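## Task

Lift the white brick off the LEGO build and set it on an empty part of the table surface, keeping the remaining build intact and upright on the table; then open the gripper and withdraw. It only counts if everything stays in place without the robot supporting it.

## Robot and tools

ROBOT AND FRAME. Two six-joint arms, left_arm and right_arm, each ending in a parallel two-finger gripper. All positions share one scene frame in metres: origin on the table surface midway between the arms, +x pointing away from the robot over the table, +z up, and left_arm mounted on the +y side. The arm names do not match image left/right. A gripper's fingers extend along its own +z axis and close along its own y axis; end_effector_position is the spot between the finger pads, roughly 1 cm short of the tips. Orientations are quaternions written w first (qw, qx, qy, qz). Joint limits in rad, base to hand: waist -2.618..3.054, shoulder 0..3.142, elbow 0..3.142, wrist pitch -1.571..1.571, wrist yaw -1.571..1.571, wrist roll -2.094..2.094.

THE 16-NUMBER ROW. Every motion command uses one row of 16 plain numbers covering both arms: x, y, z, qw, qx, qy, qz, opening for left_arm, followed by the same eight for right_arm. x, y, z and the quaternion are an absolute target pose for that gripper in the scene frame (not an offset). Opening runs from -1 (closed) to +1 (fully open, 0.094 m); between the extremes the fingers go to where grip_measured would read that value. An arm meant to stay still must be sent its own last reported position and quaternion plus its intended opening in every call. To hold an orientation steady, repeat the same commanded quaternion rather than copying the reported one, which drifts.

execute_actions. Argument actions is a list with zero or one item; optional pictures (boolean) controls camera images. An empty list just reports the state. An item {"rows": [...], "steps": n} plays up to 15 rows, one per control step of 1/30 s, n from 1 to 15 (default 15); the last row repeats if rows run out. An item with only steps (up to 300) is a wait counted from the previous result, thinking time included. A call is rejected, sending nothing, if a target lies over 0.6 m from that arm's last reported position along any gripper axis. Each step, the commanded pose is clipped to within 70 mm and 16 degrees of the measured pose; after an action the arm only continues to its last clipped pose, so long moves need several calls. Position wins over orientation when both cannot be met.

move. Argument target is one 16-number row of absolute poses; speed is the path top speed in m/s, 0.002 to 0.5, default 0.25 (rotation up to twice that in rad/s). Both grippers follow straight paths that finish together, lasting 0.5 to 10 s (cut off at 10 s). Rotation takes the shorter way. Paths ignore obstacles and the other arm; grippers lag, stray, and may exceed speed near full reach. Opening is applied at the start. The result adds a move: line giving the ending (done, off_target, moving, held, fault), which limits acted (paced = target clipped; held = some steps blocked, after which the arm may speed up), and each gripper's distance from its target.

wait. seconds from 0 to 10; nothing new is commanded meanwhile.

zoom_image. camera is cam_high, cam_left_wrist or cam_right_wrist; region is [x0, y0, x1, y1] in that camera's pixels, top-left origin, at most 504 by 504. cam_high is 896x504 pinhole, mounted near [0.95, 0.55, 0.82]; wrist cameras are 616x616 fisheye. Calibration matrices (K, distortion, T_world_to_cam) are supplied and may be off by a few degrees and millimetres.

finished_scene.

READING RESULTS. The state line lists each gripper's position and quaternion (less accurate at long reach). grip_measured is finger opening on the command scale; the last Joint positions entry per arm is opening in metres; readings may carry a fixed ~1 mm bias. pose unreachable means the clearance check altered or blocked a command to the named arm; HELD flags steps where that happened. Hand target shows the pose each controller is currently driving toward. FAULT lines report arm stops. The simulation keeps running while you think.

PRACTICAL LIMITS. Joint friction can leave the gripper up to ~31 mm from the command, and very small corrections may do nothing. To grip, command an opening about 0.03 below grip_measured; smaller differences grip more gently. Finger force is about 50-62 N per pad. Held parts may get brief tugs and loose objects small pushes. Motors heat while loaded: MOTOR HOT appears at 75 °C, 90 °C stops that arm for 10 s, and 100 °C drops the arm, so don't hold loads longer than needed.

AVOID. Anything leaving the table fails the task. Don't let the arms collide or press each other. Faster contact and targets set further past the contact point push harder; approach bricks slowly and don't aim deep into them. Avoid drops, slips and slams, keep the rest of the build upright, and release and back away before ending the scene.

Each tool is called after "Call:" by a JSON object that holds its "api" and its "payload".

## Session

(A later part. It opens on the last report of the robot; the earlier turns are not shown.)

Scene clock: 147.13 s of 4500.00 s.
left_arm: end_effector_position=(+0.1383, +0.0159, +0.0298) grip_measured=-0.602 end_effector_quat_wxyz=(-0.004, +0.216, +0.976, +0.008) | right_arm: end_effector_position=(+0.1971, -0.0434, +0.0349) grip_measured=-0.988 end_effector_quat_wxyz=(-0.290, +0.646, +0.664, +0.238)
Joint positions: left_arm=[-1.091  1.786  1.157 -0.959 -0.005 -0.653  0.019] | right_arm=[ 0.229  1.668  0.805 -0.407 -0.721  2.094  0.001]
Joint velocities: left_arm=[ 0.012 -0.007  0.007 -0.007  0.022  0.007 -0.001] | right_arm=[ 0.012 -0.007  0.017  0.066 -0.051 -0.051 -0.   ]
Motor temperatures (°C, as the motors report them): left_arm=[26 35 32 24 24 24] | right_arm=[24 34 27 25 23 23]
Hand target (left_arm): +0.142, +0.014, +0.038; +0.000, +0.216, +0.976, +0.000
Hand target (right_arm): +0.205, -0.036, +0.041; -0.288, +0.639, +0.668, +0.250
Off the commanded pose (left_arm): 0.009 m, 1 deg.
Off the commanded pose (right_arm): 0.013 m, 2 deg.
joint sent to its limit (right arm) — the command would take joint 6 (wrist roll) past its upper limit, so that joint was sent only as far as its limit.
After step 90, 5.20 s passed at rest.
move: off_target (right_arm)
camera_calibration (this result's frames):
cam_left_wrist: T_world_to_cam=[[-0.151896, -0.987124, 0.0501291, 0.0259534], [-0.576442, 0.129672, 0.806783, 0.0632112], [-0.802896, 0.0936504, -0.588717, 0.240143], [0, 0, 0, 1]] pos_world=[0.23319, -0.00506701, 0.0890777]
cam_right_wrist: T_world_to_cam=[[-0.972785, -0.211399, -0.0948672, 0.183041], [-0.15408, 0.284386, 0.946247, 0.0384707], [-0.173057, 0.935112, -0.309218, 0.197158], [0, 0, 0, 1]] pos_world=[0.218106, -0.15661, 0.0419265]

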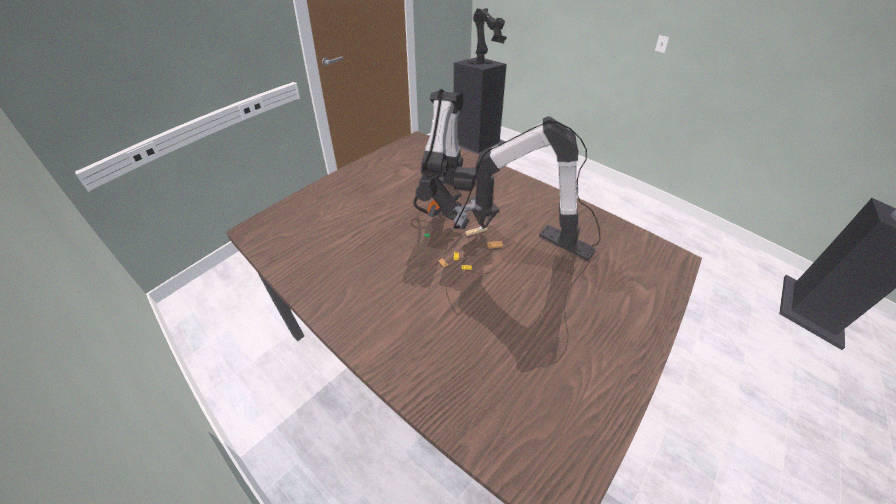

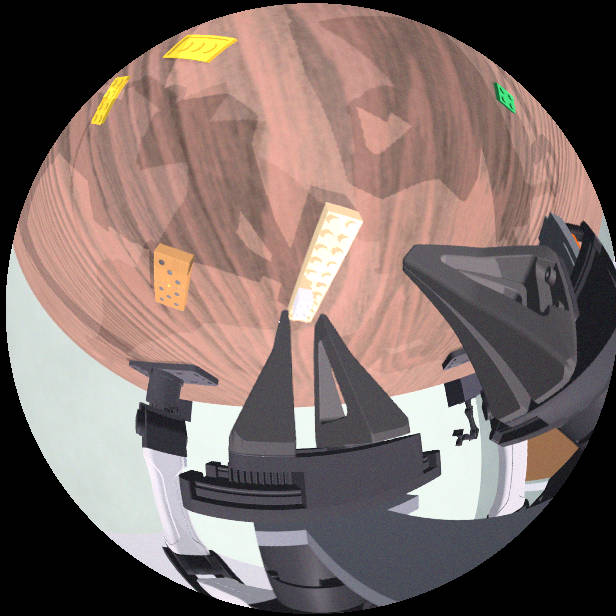

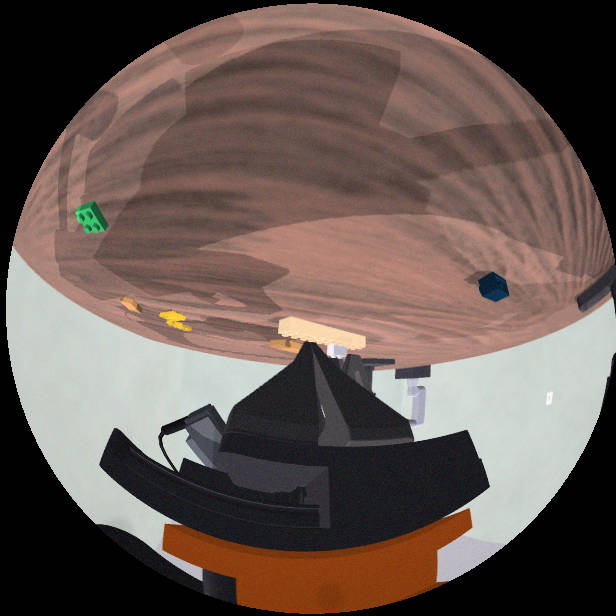

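Call:
{"api": "move", "payload": {"target": [0.142,0.014,0.021,0,0.216,0.976,0,-0.6,0.2,-0.012,0.034,-0.282,0.651,0.658,0.254,-1], "speed": 0.03}}

Scene clock: 162.90 s of 4500.00 s.
left_arm: end_effector_position=(+0.1426, +0.0077, +0.0298) grip_measured=-0.602 end_effector_quat_wxyz=(+0.008, +0.216, +0.976, -0.006) | right_arm: end_effector_position=(+0.1932, -0.0213, +0.0284) grip_measured=-0.988 end_effector_quat_wxyz=(-0.298, +0.624, +0.685, +0.229)
Joint positions: left_arm=[-1.091  1.786  1.157 -0.921 -0.005 -0.653  0.019] | right_arm=[ 0.296  1.734  0.85  -0.386 -0.721  2.094  0.001]
Joint velocities: left_arm=[ 0.002 -0.012  0.002 -0.022 -0.095 -0.007 -0.   ] | right_arm=[ 0.002 -0.022  0.007  0.037  0.022  0.007  0.   ]
Motor temperatures (°C, as the motors report them): left_arm=[26 37 33 24 24 24] | right_arm=[24 33 28 25 23 23]
Hand target (left_arm): +0.142, +0.014, +0.021; -0.000, +0.216, +0.976, +0.000
Hand target (right_arm): +0.201, -0.013, +0.035; -0.299, +0.616, +0.688, +0.241
Off the commanded pose (left_arm): 0.011 m, 1 deg.
Off the commanded pose (right_arm): 0.013 m, 6 deg.
joint sent to its limit (right arm) — the command would take joint 6 (wrist roll) past its upper limit, so that joint was sent only as far as its limit.
After step 90, 11.47 s passed at rest.
move: off_target (left_arm, right_arm)
camera_calibration (this result's frames):
cam_left_wrist: T_world_to_cam=[[-0.153025, -0.984967, 0.08015, 0.0178094], [-0.590301, 0.156152, 0.791935, 0.068928], [-0.792545, 0.0738733, -0.605322, 0.243509], [0, 0, 0, 1]] pos_world=[0.236405, -0.0112103, 0.0913871]
cam_right_wrist: T_world_to_cam=[[-0.956374, -0.276276, -0.0949745, 0.178768], [-0.17291, 0.27326, 0.946272, 0.0411534], [-0.23548, 0.921412, -0.30911, 0.185585], [0, 0, 0, 1]] pos_world=[0.221786, -0.132856, 0.0354021]

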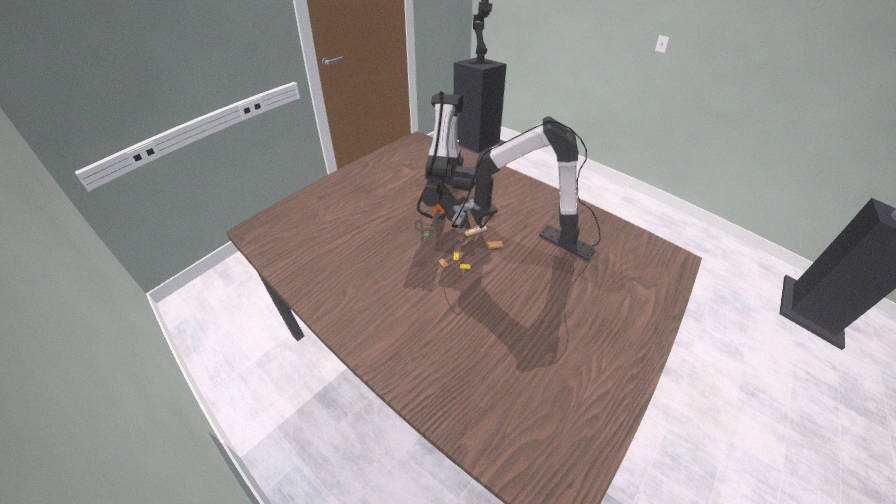

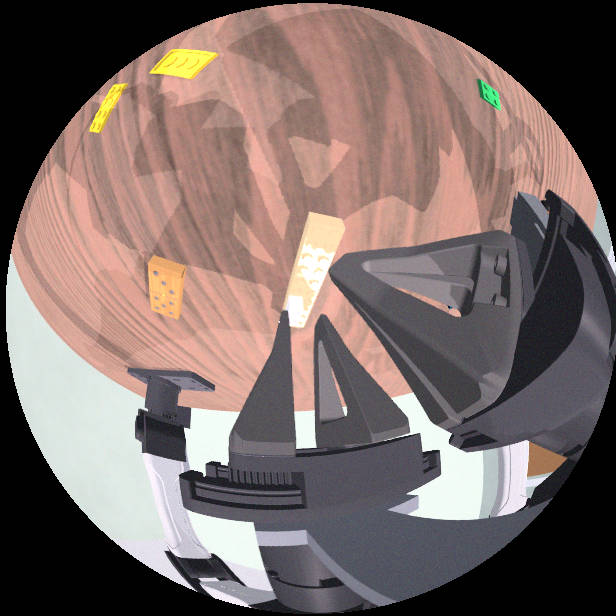

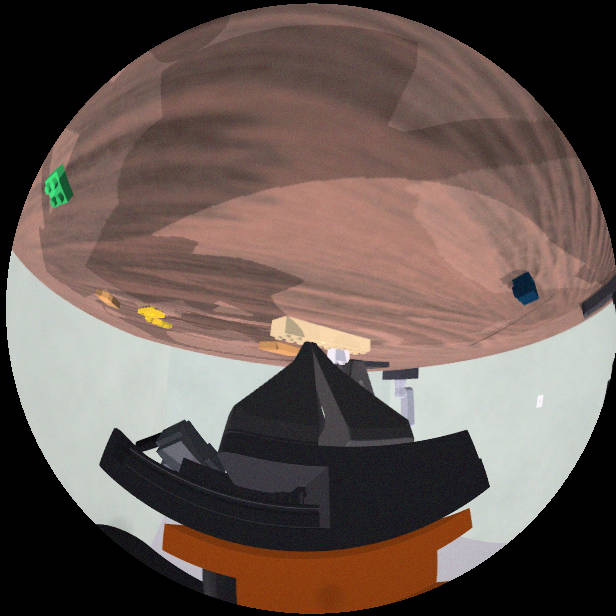

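Call:
{"api": "move", "payload": {"target": [0.142,0.022,0.016,0,0.216,0.976,0,-0.6,0.195,-0.004,0.03,-0.298,0.624,0.685,0.229,-1], "speed": 0.03}}

Scene clock: 169.20 s of 4500.00 s.
left_arm: end_effector_position=(+0.1430, +0.0147, +0.0226) grip_measured=-0.602 end_effector_quat_wxyz=(+0.003, +0.216, +0.976, -0.003) | right_arm: end_effector_position=(+0.1914, -0.0110, +0.0267) grip_measured=-0.988 end_effector_quat_wxyz=(-0.302, +0.614, +0.694, +0.222)
Joint positions: left_arm=[-1.078  1.786  1.126 -0.902 -0.002 -0.64   0.019] | right_arm=[ 0.326  1.765  0.88  -0.39  -0.721  2.094  0.001]
Joint velocities: left_arm=[-0.002 -0.002  0.007  0.022  0.022 -0.037 -0.001] | right_arm=[-0.002  0.007  0.007  0.037 -0.11   0.037 -0.002]
Motor temperatures (°C, as the motors report them): left_arm=[26 37 32 24 24 24] | right_arm=[24 33 29 25 23 23]
Hand target (left_arm): +0.142, +0.022, +0.016; -0.000, +0.216, +0.976, +0.000
Hand target (right_arm): +0.195, -0.004, +0.030; -0.304, +0.610, +0.696, +0.225
Off the commanded pose (left_arm): 0.010 m, 0 deg.
Off the commanded pose (right_arm): 0.008 m, 2 deg.
joint sent to its limit (right arm) — the command would take joint 6 (wrist roll) past its upper limit, so that joint was sent only as far as its limit.
After step 90, 2.33 s passed at rest.
move: done
camera_calibration (this result's frames):
cam_left_wrist: T_world_to_cam=[[-0.151697, -0.985772, 0.0723928, 0.0253695], [-0.583966, 0.148474, 0.798085, 0.0729041], [-0.797479, 0.078792, -0.59818, 0.23935], [0, 0, 0, 1]] pos_world=[0.237298, -0.00467469, 0.0831542]
cam_right_wrist: T_world_to_cam=[[-0.94798, -0.305185, -0.0905288, 0.177748], [-0.177336, 0.27013, 0.946352, 0.0404368], [-0.264357, 0.913177, -0.310198, 0.180538], [0, 0, 0, 1]] pos_world=[0.223399, -0.12154, 0.0338264]

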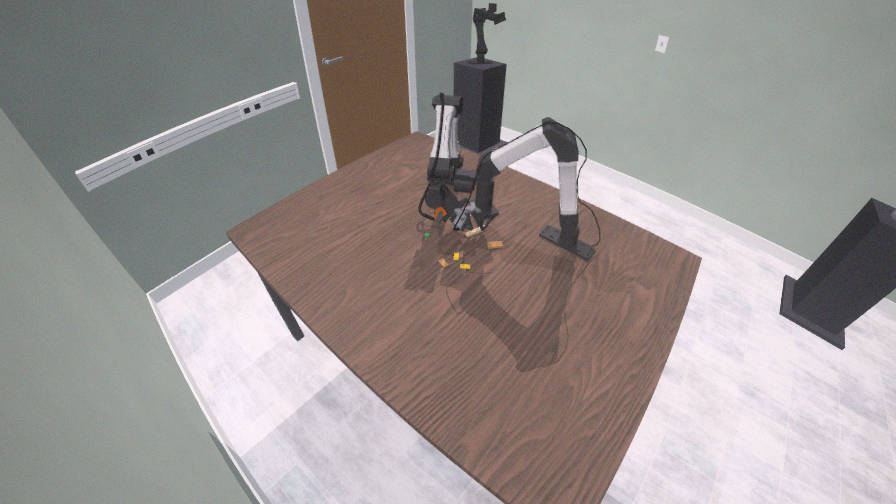

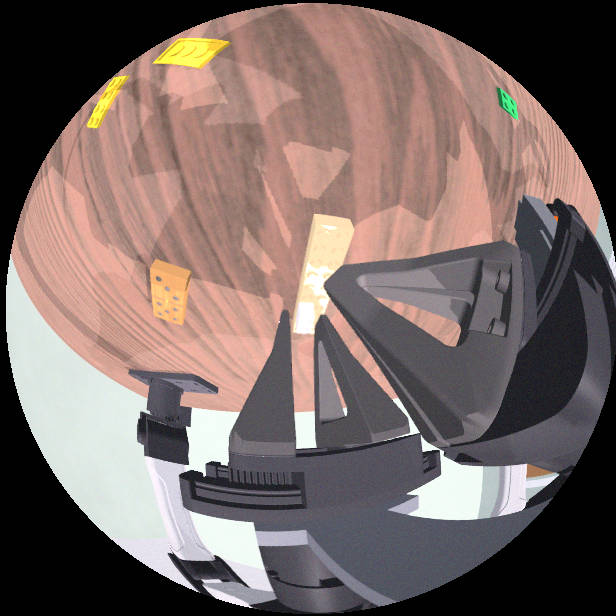

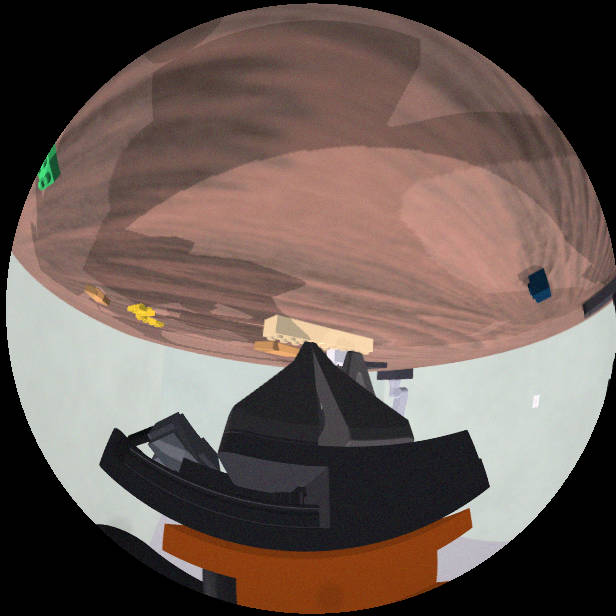

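Right tip is over the tan. Press it down, and close the left.

Call:
{"api": "move", "payload": {"target": [0.142,0.022,0.018,0,0.216,0.976,0,-0.9,0.193,-0.008,0.005,-0.302,0.614,0.694,0.222,-1], "speed": 0.02}}

Scene clock: 176.43 s of 4500.00 s.
left_arm: end_effector_position=(+0.1455, +0.0218, +0.0225) grip_measured=-0.869 end_effector_quat_wxyz=(+0.004, +0.212, +0.977, +0.011) | right_arm: end_effector_position=(+0.1940, -0.0036, +0.0257) grip_measured=-0.988 end_effector_quat_wxyz=(-0.317, +0.603, +0.693, +0.236)
Joint positions: left_arm=[-1.07   1.786  1.125 -0.921 -0.02  -0.639  0.006] | right_arm=[ 0.326  1.792  0.88  -0.339 -0.761  2.094  0.001]
Joint velocities: left_arm=[ 0.022 -0.002  0.012 -0.095  0.022 -0.007 -0.   ] | right_arm=[ 0.007  0.002 -0.012  0.022 -0.037 -0.051 -0.001]
Motor temperatures (°C, as the motors report them): left_arm=[26 37 32 24 24 24] | right_arm=[24 32 29 25 23 23]
Hand target (left_arm): +0.142, +0.022, +0.018; -0.000, +0.216, +0.976, +0.001
Hand target (right_arm): +0.193, -0.009, +0.006; -0.303, +0.614, +0.695, +0.222
Off the commanded pose (left_arm): 0.006 m, 1 deg.
Off the commanded pose (right_arm): 0.021 m, 3 deg.
After step 90, 2.90 s passed at rest.
move: off_target (right_arm); limits=held; held on 3 of 40 steps (left_arm, right_arm)
pose unreachable (left arm): on one or more control steps of this call this arm could not follow its commanded pose, so it was not sent that pose on those steps. It may still have moved: this result reports where it is.
cause: the commanded pose would bring a part of the arm too close to another arm (this arm's wrist (the part past joint 4) and the other arm's wrist (the part past joint 4)).
pose unreachable (right arm): on one or more control steps of this call this arm could not follow its commanded pose, so it was not sent that pose on those steps. It may still have moved: this result reports where it is.
cause: the commanded pose would bring a part of the arm too close to another arm (this arm's wrist (the part past joint 4) and the other arm's wrist (the part past joint 4)).
camera_calibration (this result's frames):
cam_left_wrist: T_world_to_cam=[[-0.145343, -0.988318, 0.0458652, 0.03248], [-0.590281, 0.123824, 0.797644, 0.0747831], [-0.794005, 0.0888586, -0.601382, 0.240132], [0, 0, 0, 1]] pos_world=[0.23953, 0.00150275, 0.0832713]
cam_right_wrist: T_world_to_cam=[[-0.944126, -0.312168, -0.105723, 0.182018], [-0.181695, 0.225348, 0.957186, 0.0402896], [-0.274978, 0.922914, -0.269476, 0.175207], [0, 0, 0, 1]] pos_world=[0.227346, -0.11396, 0.0278929]

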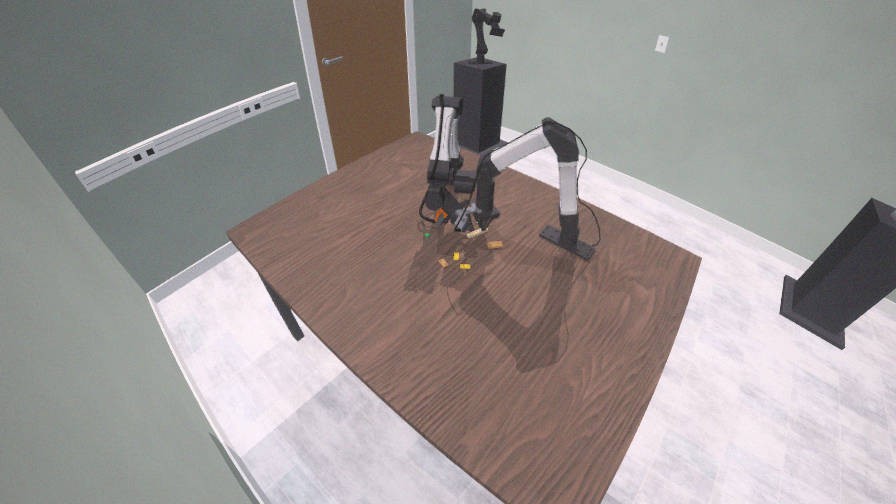

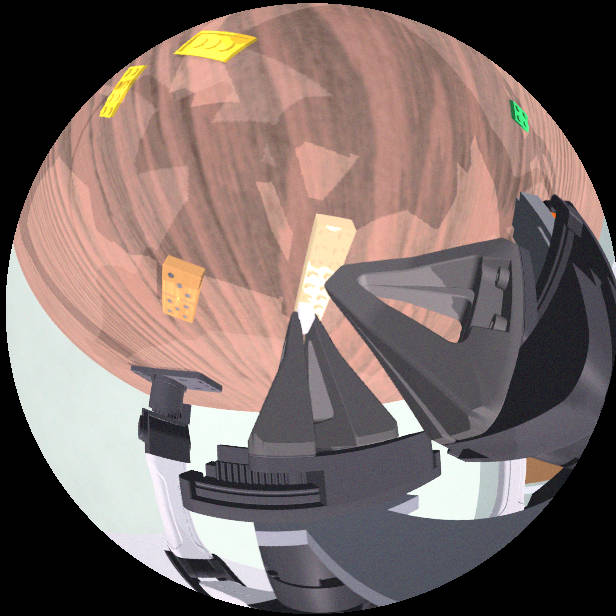

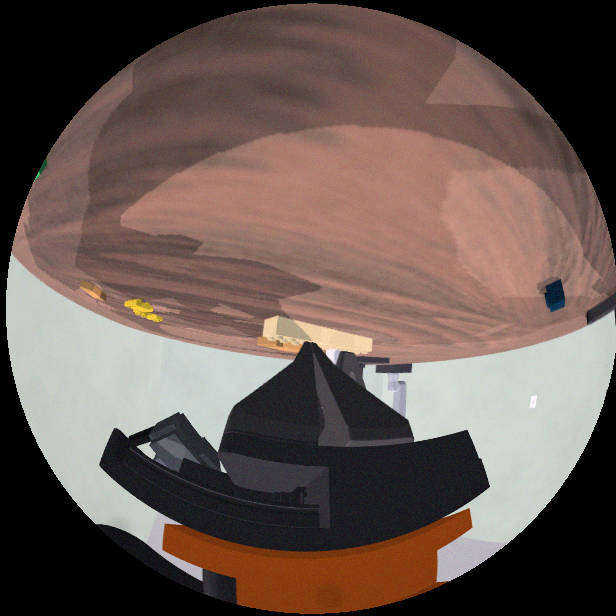

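White gripped, right pressing. Lift.

Call:
{"api": "move", "payload": {"target": [0.14,0.03,0.06,0,0.216,0.976,0,-0.92,0.193,-0.008,0.005,-0.302,0.614,0.694,0.222,-1], "speed": 0.02}}

Scene clock: 185.63 s of 4500.00 s.
left_arm: end_effector_position=(+0.1374, +0.0317, +0.0513) grip_measured=-0.869 end_effector_quat_wxyz=(-0.003, +0.216, +0.976, +0.009) | right_arm: end_effector_position=(+0.1991, -0.0044, +0.0196) grip_measured=-0.988 end_effector_quat_wxyz=(-0.304, +0.608, +0.694, +0.237)
Joint positions: left_arm=[-1.07   1.706  1.152 -1.034 -0.006 -0.632  0.006] | right_arm=[ 0.326  1.807  0.88  -0.317 -0.734  2.099  0.001]
Joint velocities: left_arm=[-0.007 -0.002  0.002 -0.022 -0.022 -0.051  0.001] | right_arm=[-0.002  0.002 -0.027  0.007 -0.007 -0.022  0.001]
Motor temperatures (°C, as the motors report them): left_arm=[26 38 32 24 24 24] | right_arm=[24 32 28 26 23 23]
Hand target (left_arm): +0.140, +0.030, +0.060; +0.000, +0.216, +0.976, -0.000
Hand target (right_arm): +0.193, -0.008, +0.005; -0.302, +0.614, +0.695, +0.222
Off the commanded pose (left_arm): 0.009 m, 1 deg.
Off the commanded pose (right_arm): 0.016 m, 2 deg.
joint sent to its limit (right arm) — the command would take joint 6 (wrist roll) past its upper limit, so that joint was sent only as far as its limit.
After step 90, 4.00 s passed at rest.
move: off_target (right_arm)
camera_calibration (this result's frames):
cam_left_wrist: T_world_to_cam=[[-0.151228, -0.987293, 0.0488035, 0.0403771], [-0.577448, 0.128306, 0.806282, 0.0435017], [-0.802299, 0.0937508, -0.589514, 0.250532], [0, 0, 0, 1]] pos_world=[0.232228, 0.010795, 0.110647]
cam_right_wrist: T_world_to_cam=[[-0.946096, -0.302746, -0.115099, 0.186509], [-0.19395, 0.244955, 0.949937, 0.049929], [-0.259396, 0.921055, -0.290468, 0.173043], [0, 0, 0, 1]] pos_world=[0.231026, -0.115148, 0.0243011]

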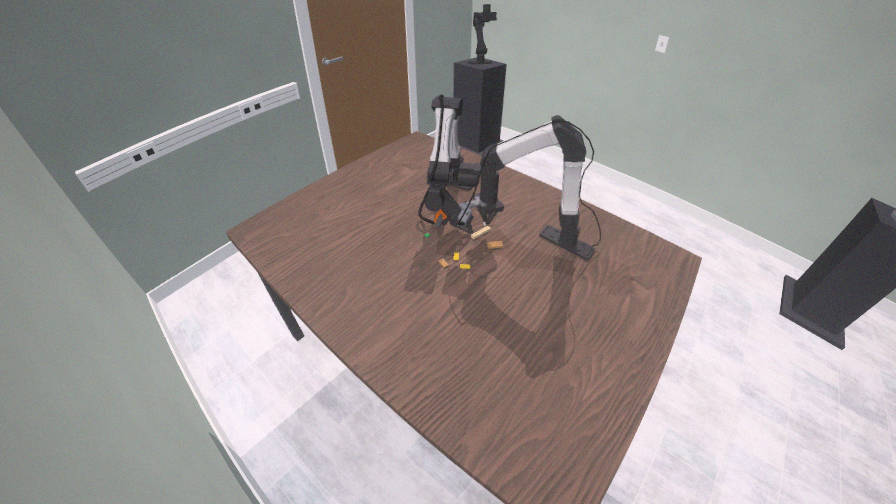

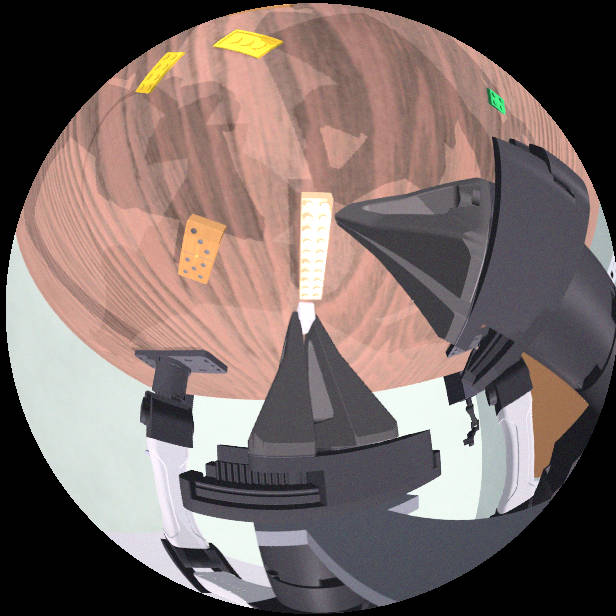

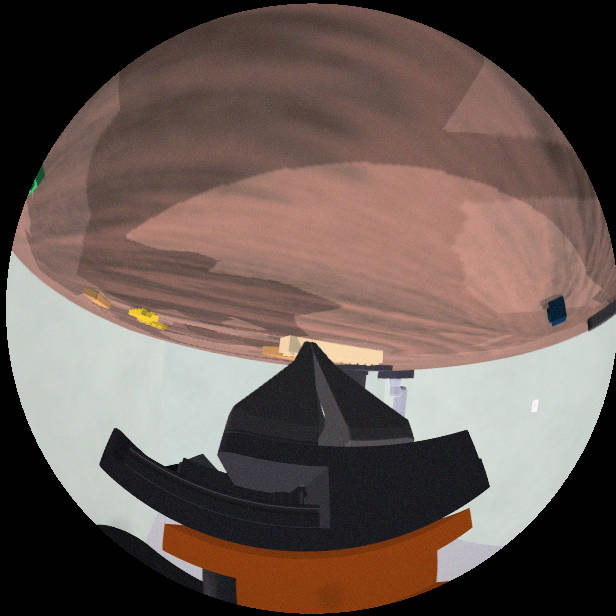

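Separated; the tan is upright. Place the white further along +y.

Call:
{"api": "move", "payload": {"target": [0.12,0.09,0.05,0,0.216,0.976,0,-0.92,0.2,-0.12,0.08,-0.302,0.614,0.694,0.222,-1], "speed": 0.1}}

Call:
{"api": "move", "payload": {"target": [0.12,0.09,0.008,0,0.216,0.976,0,-0.92,0.2,-0.2,0.15,-0.302,0.614,0.694,0.222,-1], "speed": 0.04}}

Scene clock: 194.60 s of 4500.00 s.
left_arm: end_effector_position=(+0.1211, +0.0875, +0.0505) grip_measured=-0.869 end_effector_quat_wxyz=(-0.001, +0.216, +0.976, +0.006) | right_arm: end_effector_position=(+0.1880, -0.1210, +0.0690) grip_measured=-0.988 end_effector_quat_wxyz=(-0.310, +0.618, +0.693, +0.205)
Joint positions: left_arm=[-1.016  1.488  0.924 -1.017 -0.006 -0.578  0.006] | right_arm=[-0.045  1.638  0.948 -0.971 -0.757  1.584  0.001]
Joint velocities: left_arm=[ 0.002  0.002 -0.017 -0.022 -0.007  0.037  0.   ] | right_arm=[-0.007 -0.007 -0.017 -0.081 -0.022 -0.022 -0.001]
Motor temperatures (°C, as the motors report them): left_arm=[26 38 32 24 24 24] | right_arm=[24 32 28 26 23 23]
Hand target (left_arm): +0.121, +0.090, +0.049; +0.000, +0.216, +0.976, +0.000
Hand target (right_arm): +0.196, -0.122, +0.078; -0.300, +0.614, +0.697, +0.217
Off the commanded pose (left_arm): 0.003 m, 1 deg.
Off the commanded pose (right_arm): 0.016 m, 2 deg.
After step 90, 4.07 s passed at rest.
move: off_target (right_arm)
camera_calibration (this result's frames):
cam_left_wrist: T_world_to_cam=[[-0.151734, -0.986881, 0.0551593, 0.0927568], [-0.57958, 0.134039, 0.803816, 0.0274501], [-0.800664, 0.0899971, -0.592315, 0.232021], [0, 0, 0, 1]] pos_world=[0.215755, 0.0669793, 0.110249]
cam_right_wrist: T_world_to_cam=[[-0.948619, -0.312032, -0.0525227, 0.141377], [-0.146132, 0.284793, 0.947385, 0.0254069], [-0.280656, 0.906382, -0.315758, 0.295891], [0, 0, 0, 1]] pos_world=[0.220869, -0.231312, 0.0767854]

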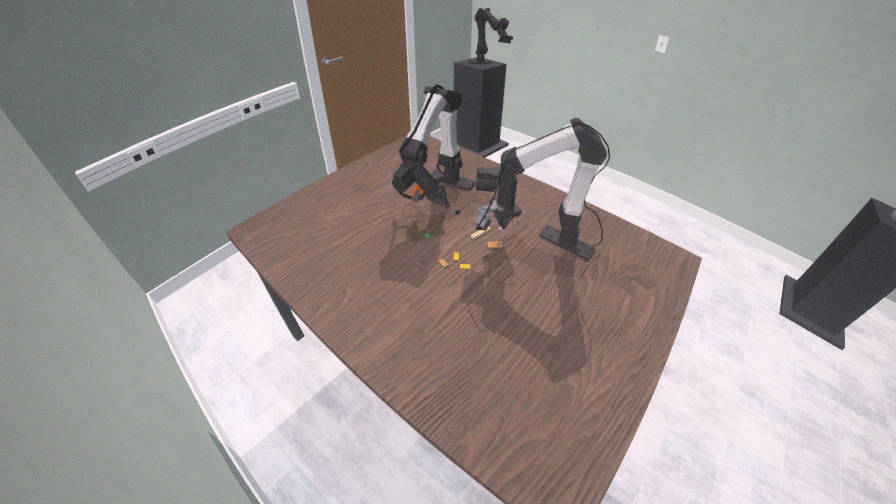

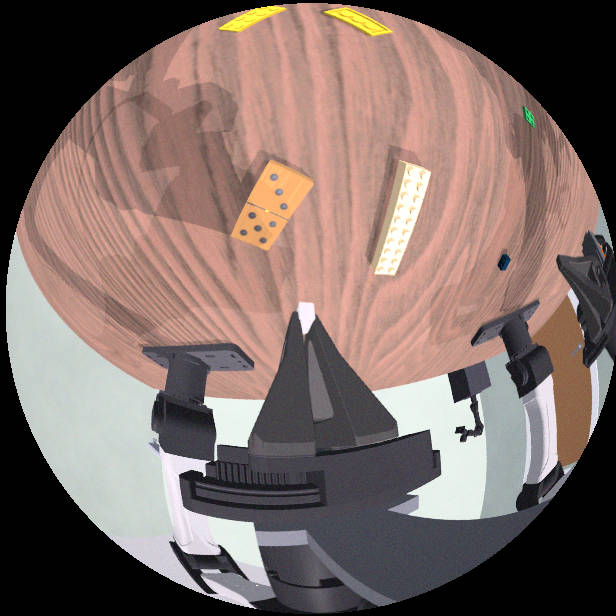

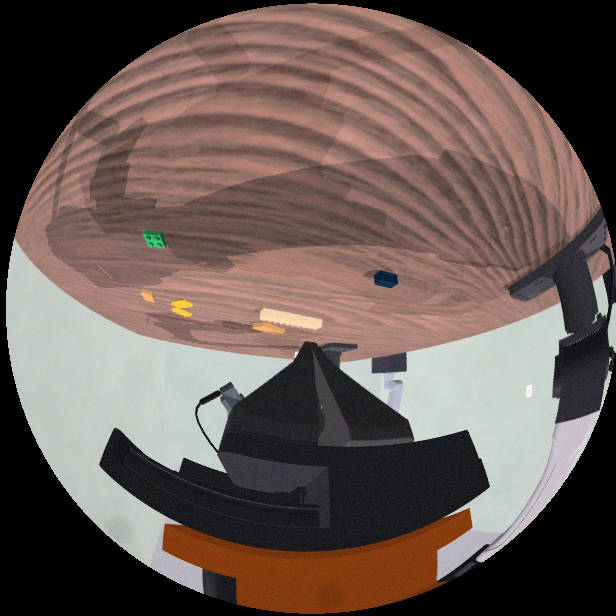

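Scene clock: 197.87 s of 4500.00 s.
left_arm: end_effector_position=(+0.1227, +0.0849, +0.0174) grip_measured=-0.869 end_effector_quat_wxyz=(+0.012, +0.216, +0.976, -0.008) | right_arm: end_effector_position=(+0.1917, -0.1969, +0.1447) grip_measured=-0.988 end_effector_quat_wxyz=(-0.310, +0.615, +0.692, +0.216)
Joint positions: left_arm=[-1.016  1.519  0.81  -0.835 -0.006 -0.578  0.006] | right_arm=[-0.349  1.628  1.228 -1.518 -0.708  1.182  0.001]
Joint velocities: left_arm=[-0.007  0.007  0.002 -0.066 -0.007 -0.007  0.   ] | right_arm=[-0.007 -0.022  0.012 -0.037  0.022 -0.095 -0.001]
Motor temperatures (°C, as the motors report them): left_arm=[26 37 32 24 24 24] | right_arm=[24 32 28 25 23 23]
Hand target (left_arm): +0.120, +0.090, +0.009; -0.000, +0.216, +0.976, -0.000
Hand target (right_arm): +0.196, -0.201, +0.149; -0.302, +0.615, +0.695, +0.218
Off the commanded pose (left_arm): 0.011 m, 2 deg.
Off the commanded pose (right_arm): 0.010 m, 1 deg.
move: off_target (left_arm)
camera_calibration (this result's frames):
cam_left_wrist: T_world_to_cam=[[-0.153072, -0.984692, 0.0833764, 0.0916857], [-0.594909, 0.159191, 0.787871, 0.0554067], [-0.789083, 0.0709993, -0.61017, 0.214387], [0, 0, 0, 1]] pos_world=[0.216166, 0.0662405, 0.0795149]
cam_right_wrist: T_world_to_cam=[[-0.948583, -0.308175, -0.0722369, 0.128844], [-0.159448, 0.268085, 0.950109, -0.025285], [-0.273435, 0.912775, -0.303439, 0.387724], [0, 0, 0, 1]] pos_world=[0.224205, -0.30742, 0.150982]

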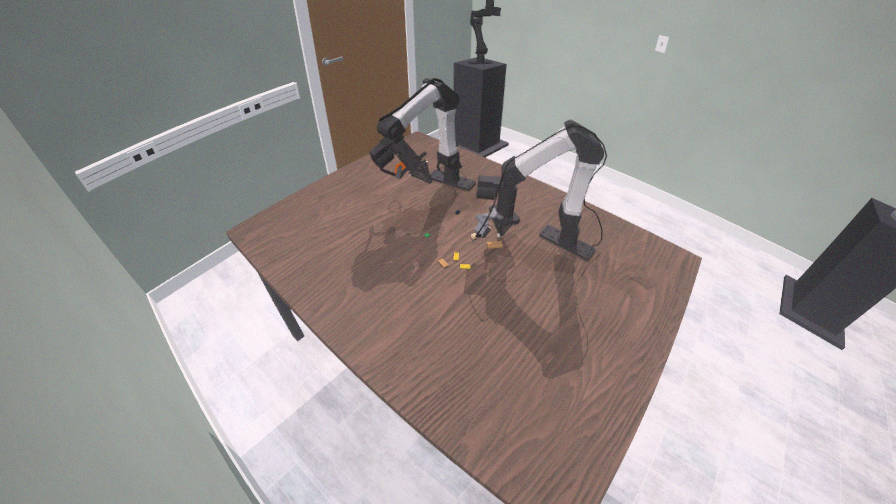

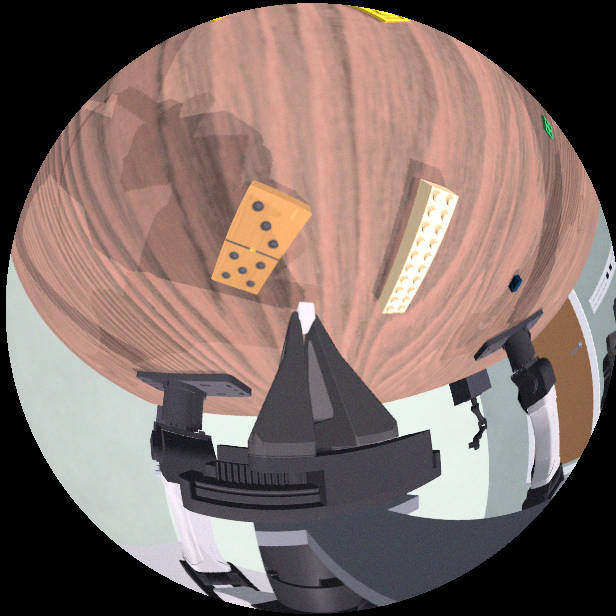

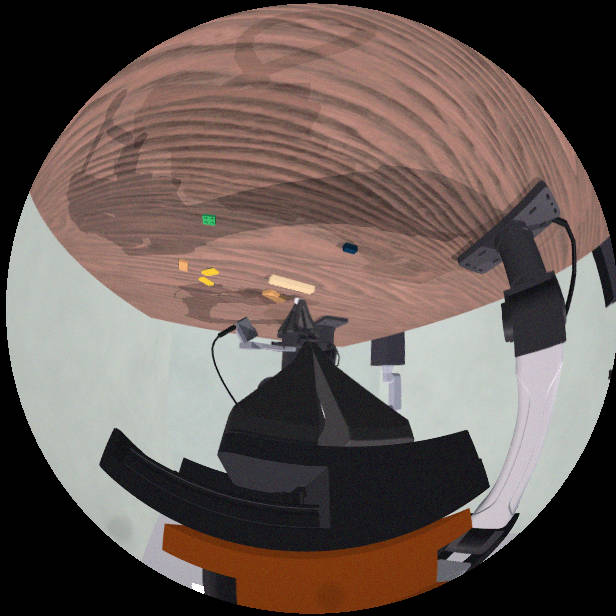

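Call:
{"api": "move", "payload": {"target": [0.12,0.088,0.003,0,0.216,0.976,0,-0.92,0.2,-0.2,0.15,-0.302,0.614,0.694,0.222,-1], "speed": 0.02}}

Call:
{"api": "move", "payload": {"target": [0.122,0.086,0.013,0,0.216,0.976,0,-0.6,0.2,-0.2,0.15,-0.302,0.614,0.694,0.222,-1]}}

Call:
{"api": "move", "payload": {"target": [0.12,0.09,0.15,0,0.216,0.976,0,-0.6,0.2,-0.2,0.15,-0.302,0.614,0.694,0.222,-1]}}

Scene clock: 218.23 s of 4500.00 s.
left_arm: end_effector_position=(+0.1246, +0.0817, +0.0136) grip_measured=-0.869 end_effector_quat_wxyz=(+0.013, +0.216, +0.976, -0.009) | right_arm: end_effector_position=(+0.1913, -0.1969, +0.1448) grip_measured=-0.988 end_effector_quat_wxyz=(-0.311, +0.614, +0.692, +0.216)
Joint positions: left_arm=[-1.016  1.537  0.81  -0.813 -0.006 -0.578  0.006] | right_arm=[-0.349  1.628  1.228 -1.519 -0.708  1.181  0.001]
Joint velocities: left_arm=[ 0.007 -0.007 -0.012 -0.037 -0.022 -0.095 -0.   ] | right_arm=[-0.002 -0.012  0.007  0.022 -0.022 -0.007 -0.   ]
Motor temperatures (°C, as the motors report them): left_arm=[26 34 31 24 24 24] | right_arm=[24 31 30 25 23 23]
Hand target (left_arm): +0.120, +0.088, +0.004; -0.000, +0.216, +0.976, +0.000
Hand target (right_arm): +0.200, -0.200, +0.150; -0.302, +0.615, +0.694, +0.222
Off the commanded pose (left_arm): 0.013 m, 2 deg.
Off the commanded pose (right_arm): 0.011 m, 1 deg.
After step 90, 16.37 s passed at rest.
move: off_target (left_arm, right_arm)
camera_calibration (this result's frames):
cam_left_wrist: T_world_to_cam=[[-0.15326, -0.984389, 0.0865417, 0.0891801], [-0.596657, 0.161992, 0.785976, 0.0600573], [-0.787726, 0.0688233, -0.61217, 0.213874], [0, 0, 0, 1]] pos_world=[0.217975, 0.0633396, 0.0760056]
cam_right_wrist: T_world_to_cam=[[-0.948271, -0.30932, -0.071433, 0.128086], [-0.158919, 0.267735, 0.950296, -0.0256327], [-0.274821, 0.91249, -0.303043, 0.387795], [0, 0, 0, 1]] pos_world=[0.223961, -0.307377, 0.151027]

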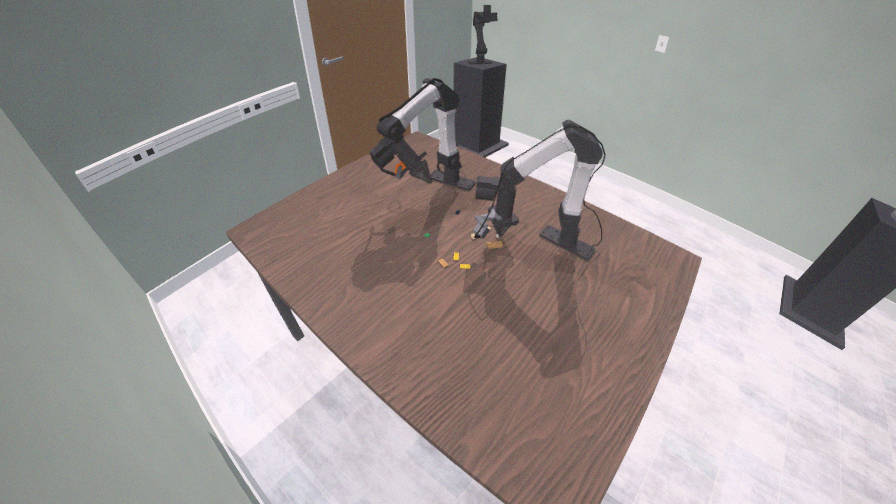

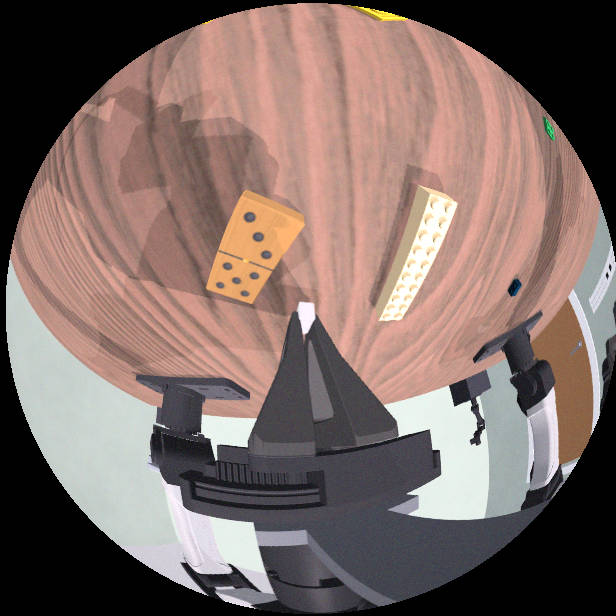

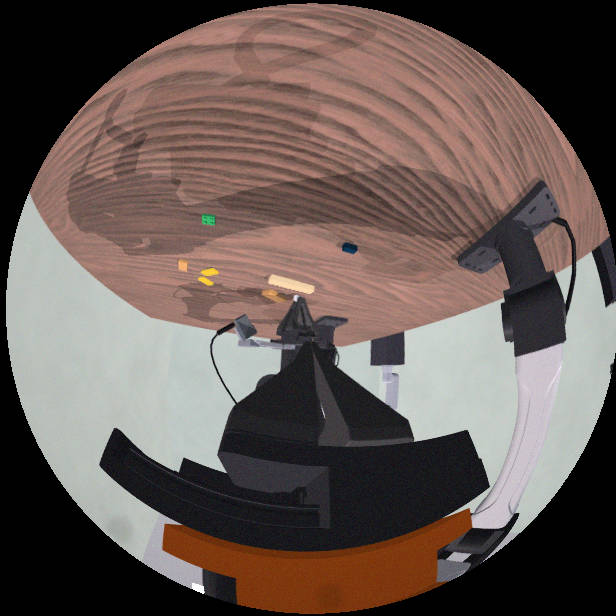

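Scene clock: 218.93 s of 4500.00 s.
left_arm: end_effector_position=(+0.1227, +0.0849, +0.0135) grip_measured=-0.602 end_effector_quat_wxyz=(+0.008, +0.216, +0.976, -0.004) | right_arm: end_effector_position=(+0.1913, -0.1969, +0.1448) grip_measured=-0.988 end_effector_quat_wxyz=(-0.311, +0.614, +0.692, +0.216)
Joint positions: left_arm=[-1.016  1.537  0.81  -0.828 -0.006 -0.578  0.019] | right_arm=[-0.349  1.628  1.228 -1.519 -0.708  1.181  0.001]
Joint velocities: left_arm=[ 0.012  0.002  0.002  0.022 -0.007 -0.007  0.001] | right_arm=[-0.002 -0.007 -0.002 -0.066 -0.022  0.007  0.   ]
Motor temperatures (°C, as the motors report them): left_arm=[26 34 31 24 24 24] | right_arm=[24 31 30 25 23 23]
Hand target (left_arm): +0.122, +0.086, +0.013; +0.000, +0.216, +0.976, -0.000
Hand target (right_arm): +0.200, -0.200, +0.150; -0.302, +0.615, +0.694, +0.222
Off the commanded pose (left_arm): 0.001 m, 1 deg.
Off the commanded pose (right_arm): 0.011 m, 1 deg.
move: off_target (right_arm)
camera_calibration (this result's frames):
cam_left_wrist: T_world_to_cam=[[-0.152608, -0.985435, 0.0750249, 0.0921805], [-0.590282, 0.151772, 0.7928, 0.058421], [-0.79264, 0.0767018, -0.604846, 0.211872], [0, 0, 0, 1]] pos_world=[0.21649, 0.0657203, 0.0749178]
cam_right_wrist: T_world_to_cam=[[-0.948271, -0.30932, -0.071433, 0.128086], [-0.158919, 0.267735, 0.950296, -0.0256327], [-0.274821, 0.91249, -0.303043, 0.387795], [0, 0, 0, 1]] pos_world=[0.223961, -0.307377, 0.151027]

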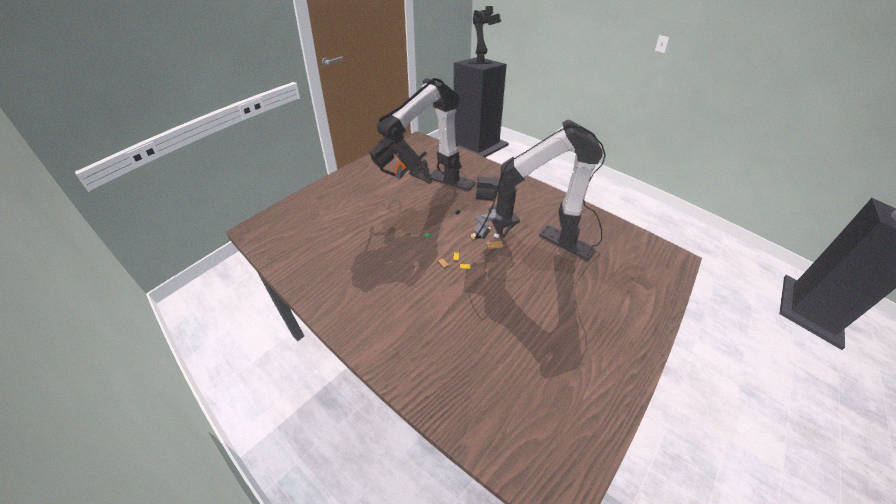

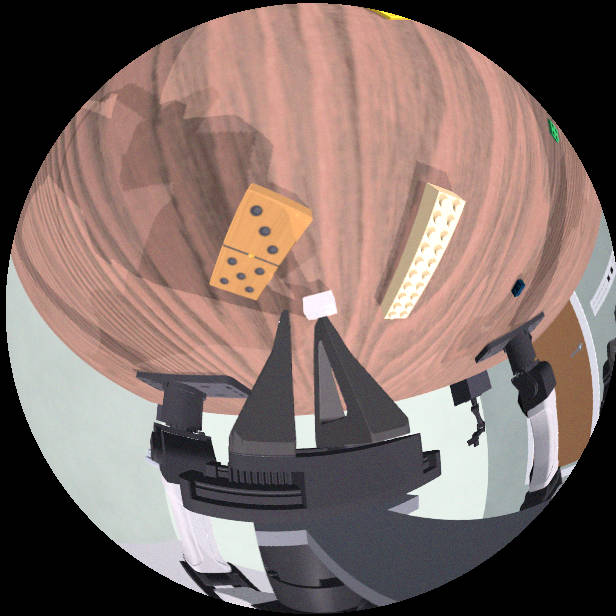

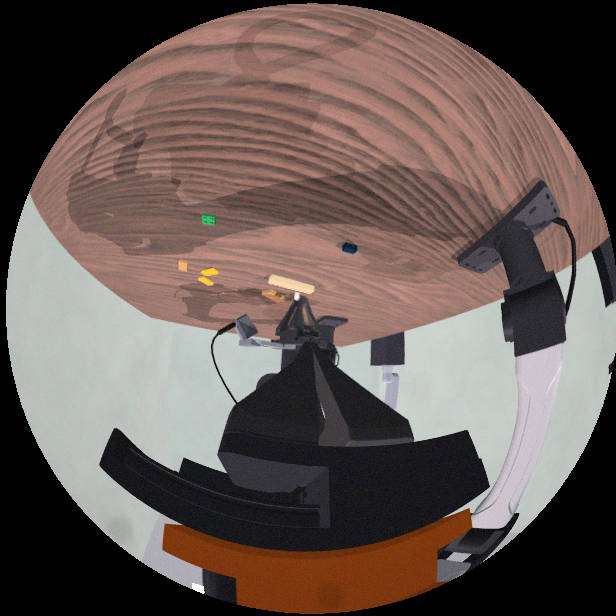

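Scene clock: 220.23 s of 4500.00 s.
left_arm: end_effector_position=(+0.1202, +0.0888, +0.1455) grip_measured=-0.602 end_effector_quat_wxyz=(+0.001, +0.216, +0.976, +0.003) | right_arm: end_effector_position=(+0.1913, -0.1969, +0.1448) grip_measured=-0.988 end_effector_quat_wxyz=(-0.311, +0.614, +0.692, +0.216)
Joint positions: left_arm=[-1.016  1.428  1.254 -1.4   -0.006 -0.578  0.019] | right_arm=[-0.349  1.628  1.228 -1.519 -0.708  1.181  0.001]
Joint velocities: left_arm=[-0.002 -0.007  0.027 -0.066 -0.066  0.022 -0.   ] | right_arm=[ 0.007 -0.007  0.007 -0.066  0.051 -0.037 -0.   ]
Motor temperatures (°C, as the motors report them): left_arm=[26 34 32 24 24 24] | right_arm=[24 31 30 25 23 23]
Hand target (left_arm): +0.120, +0.090, +0.150; +0.000, +0.216, +0.976, +0.000
Hand target (right_arm): +0.200, -0.200, +0.150; -0.302, +0.615, +0.694, +0.222
Off the commanded pose (left_arm): 0.005 m, 0 deg.
Off the commanded pose (right_arm): 0.011 m, 1 deg.
move: off_target (right_arm)
camera_calibration (this result's frames):
cam_left_wrist: T_world_to_cam=[[-0.151911, -0.986552, 0.060316, 0.0879042], [-0.582075, 0.138615, 0.801233, -0.0493522], [-0.798819, 0.0866077, -0.595305, 0.287993], [0, 0, 0, 1]] pos_world=[0.214681, 0.0686206, 0.205684]
cam_right_wrist: T_world_to_cam=[[-0.948271, -0.30932, -0.071433, 0.128086], [-0.158919, 0.267735, 0.950296, -0.0256327], [-0.274821, 0.91249, -0.303043, 0.387795], [0, 0, 0, 1]] pos_world=[0.223961, -0.307377, 0.151027]

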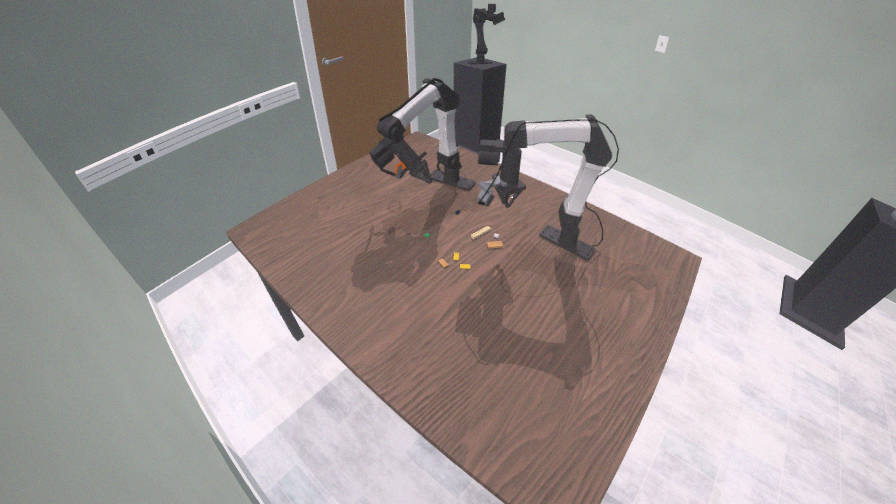

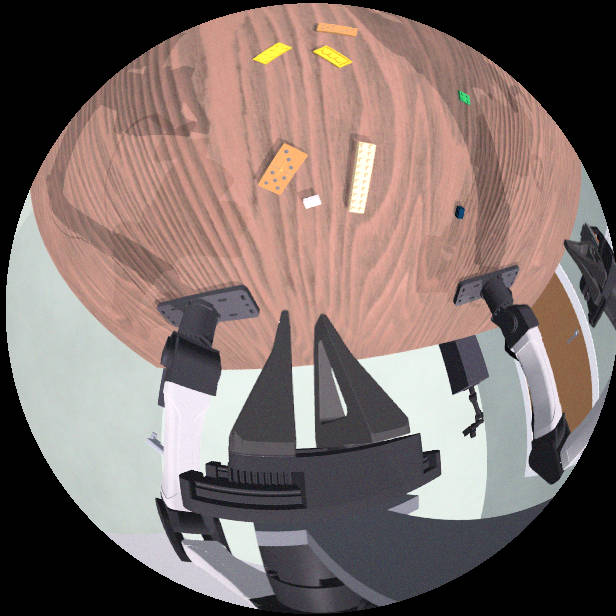

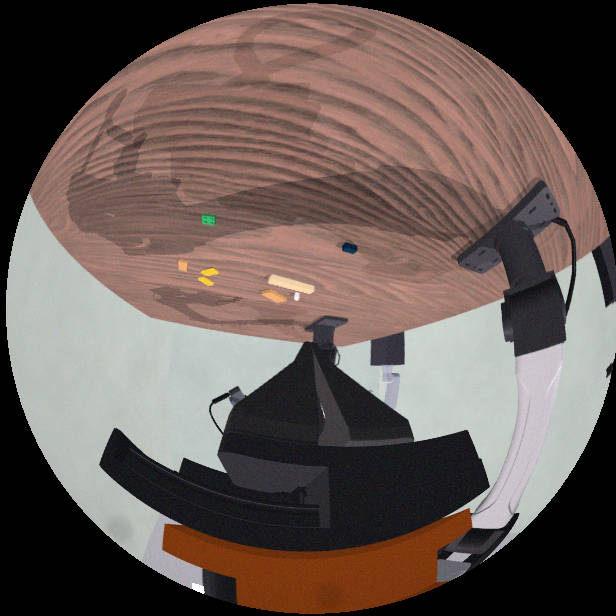

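Call:
{"api": "finished_scene", "payload": {"scene": 1}}

The scene is finished: the task was done.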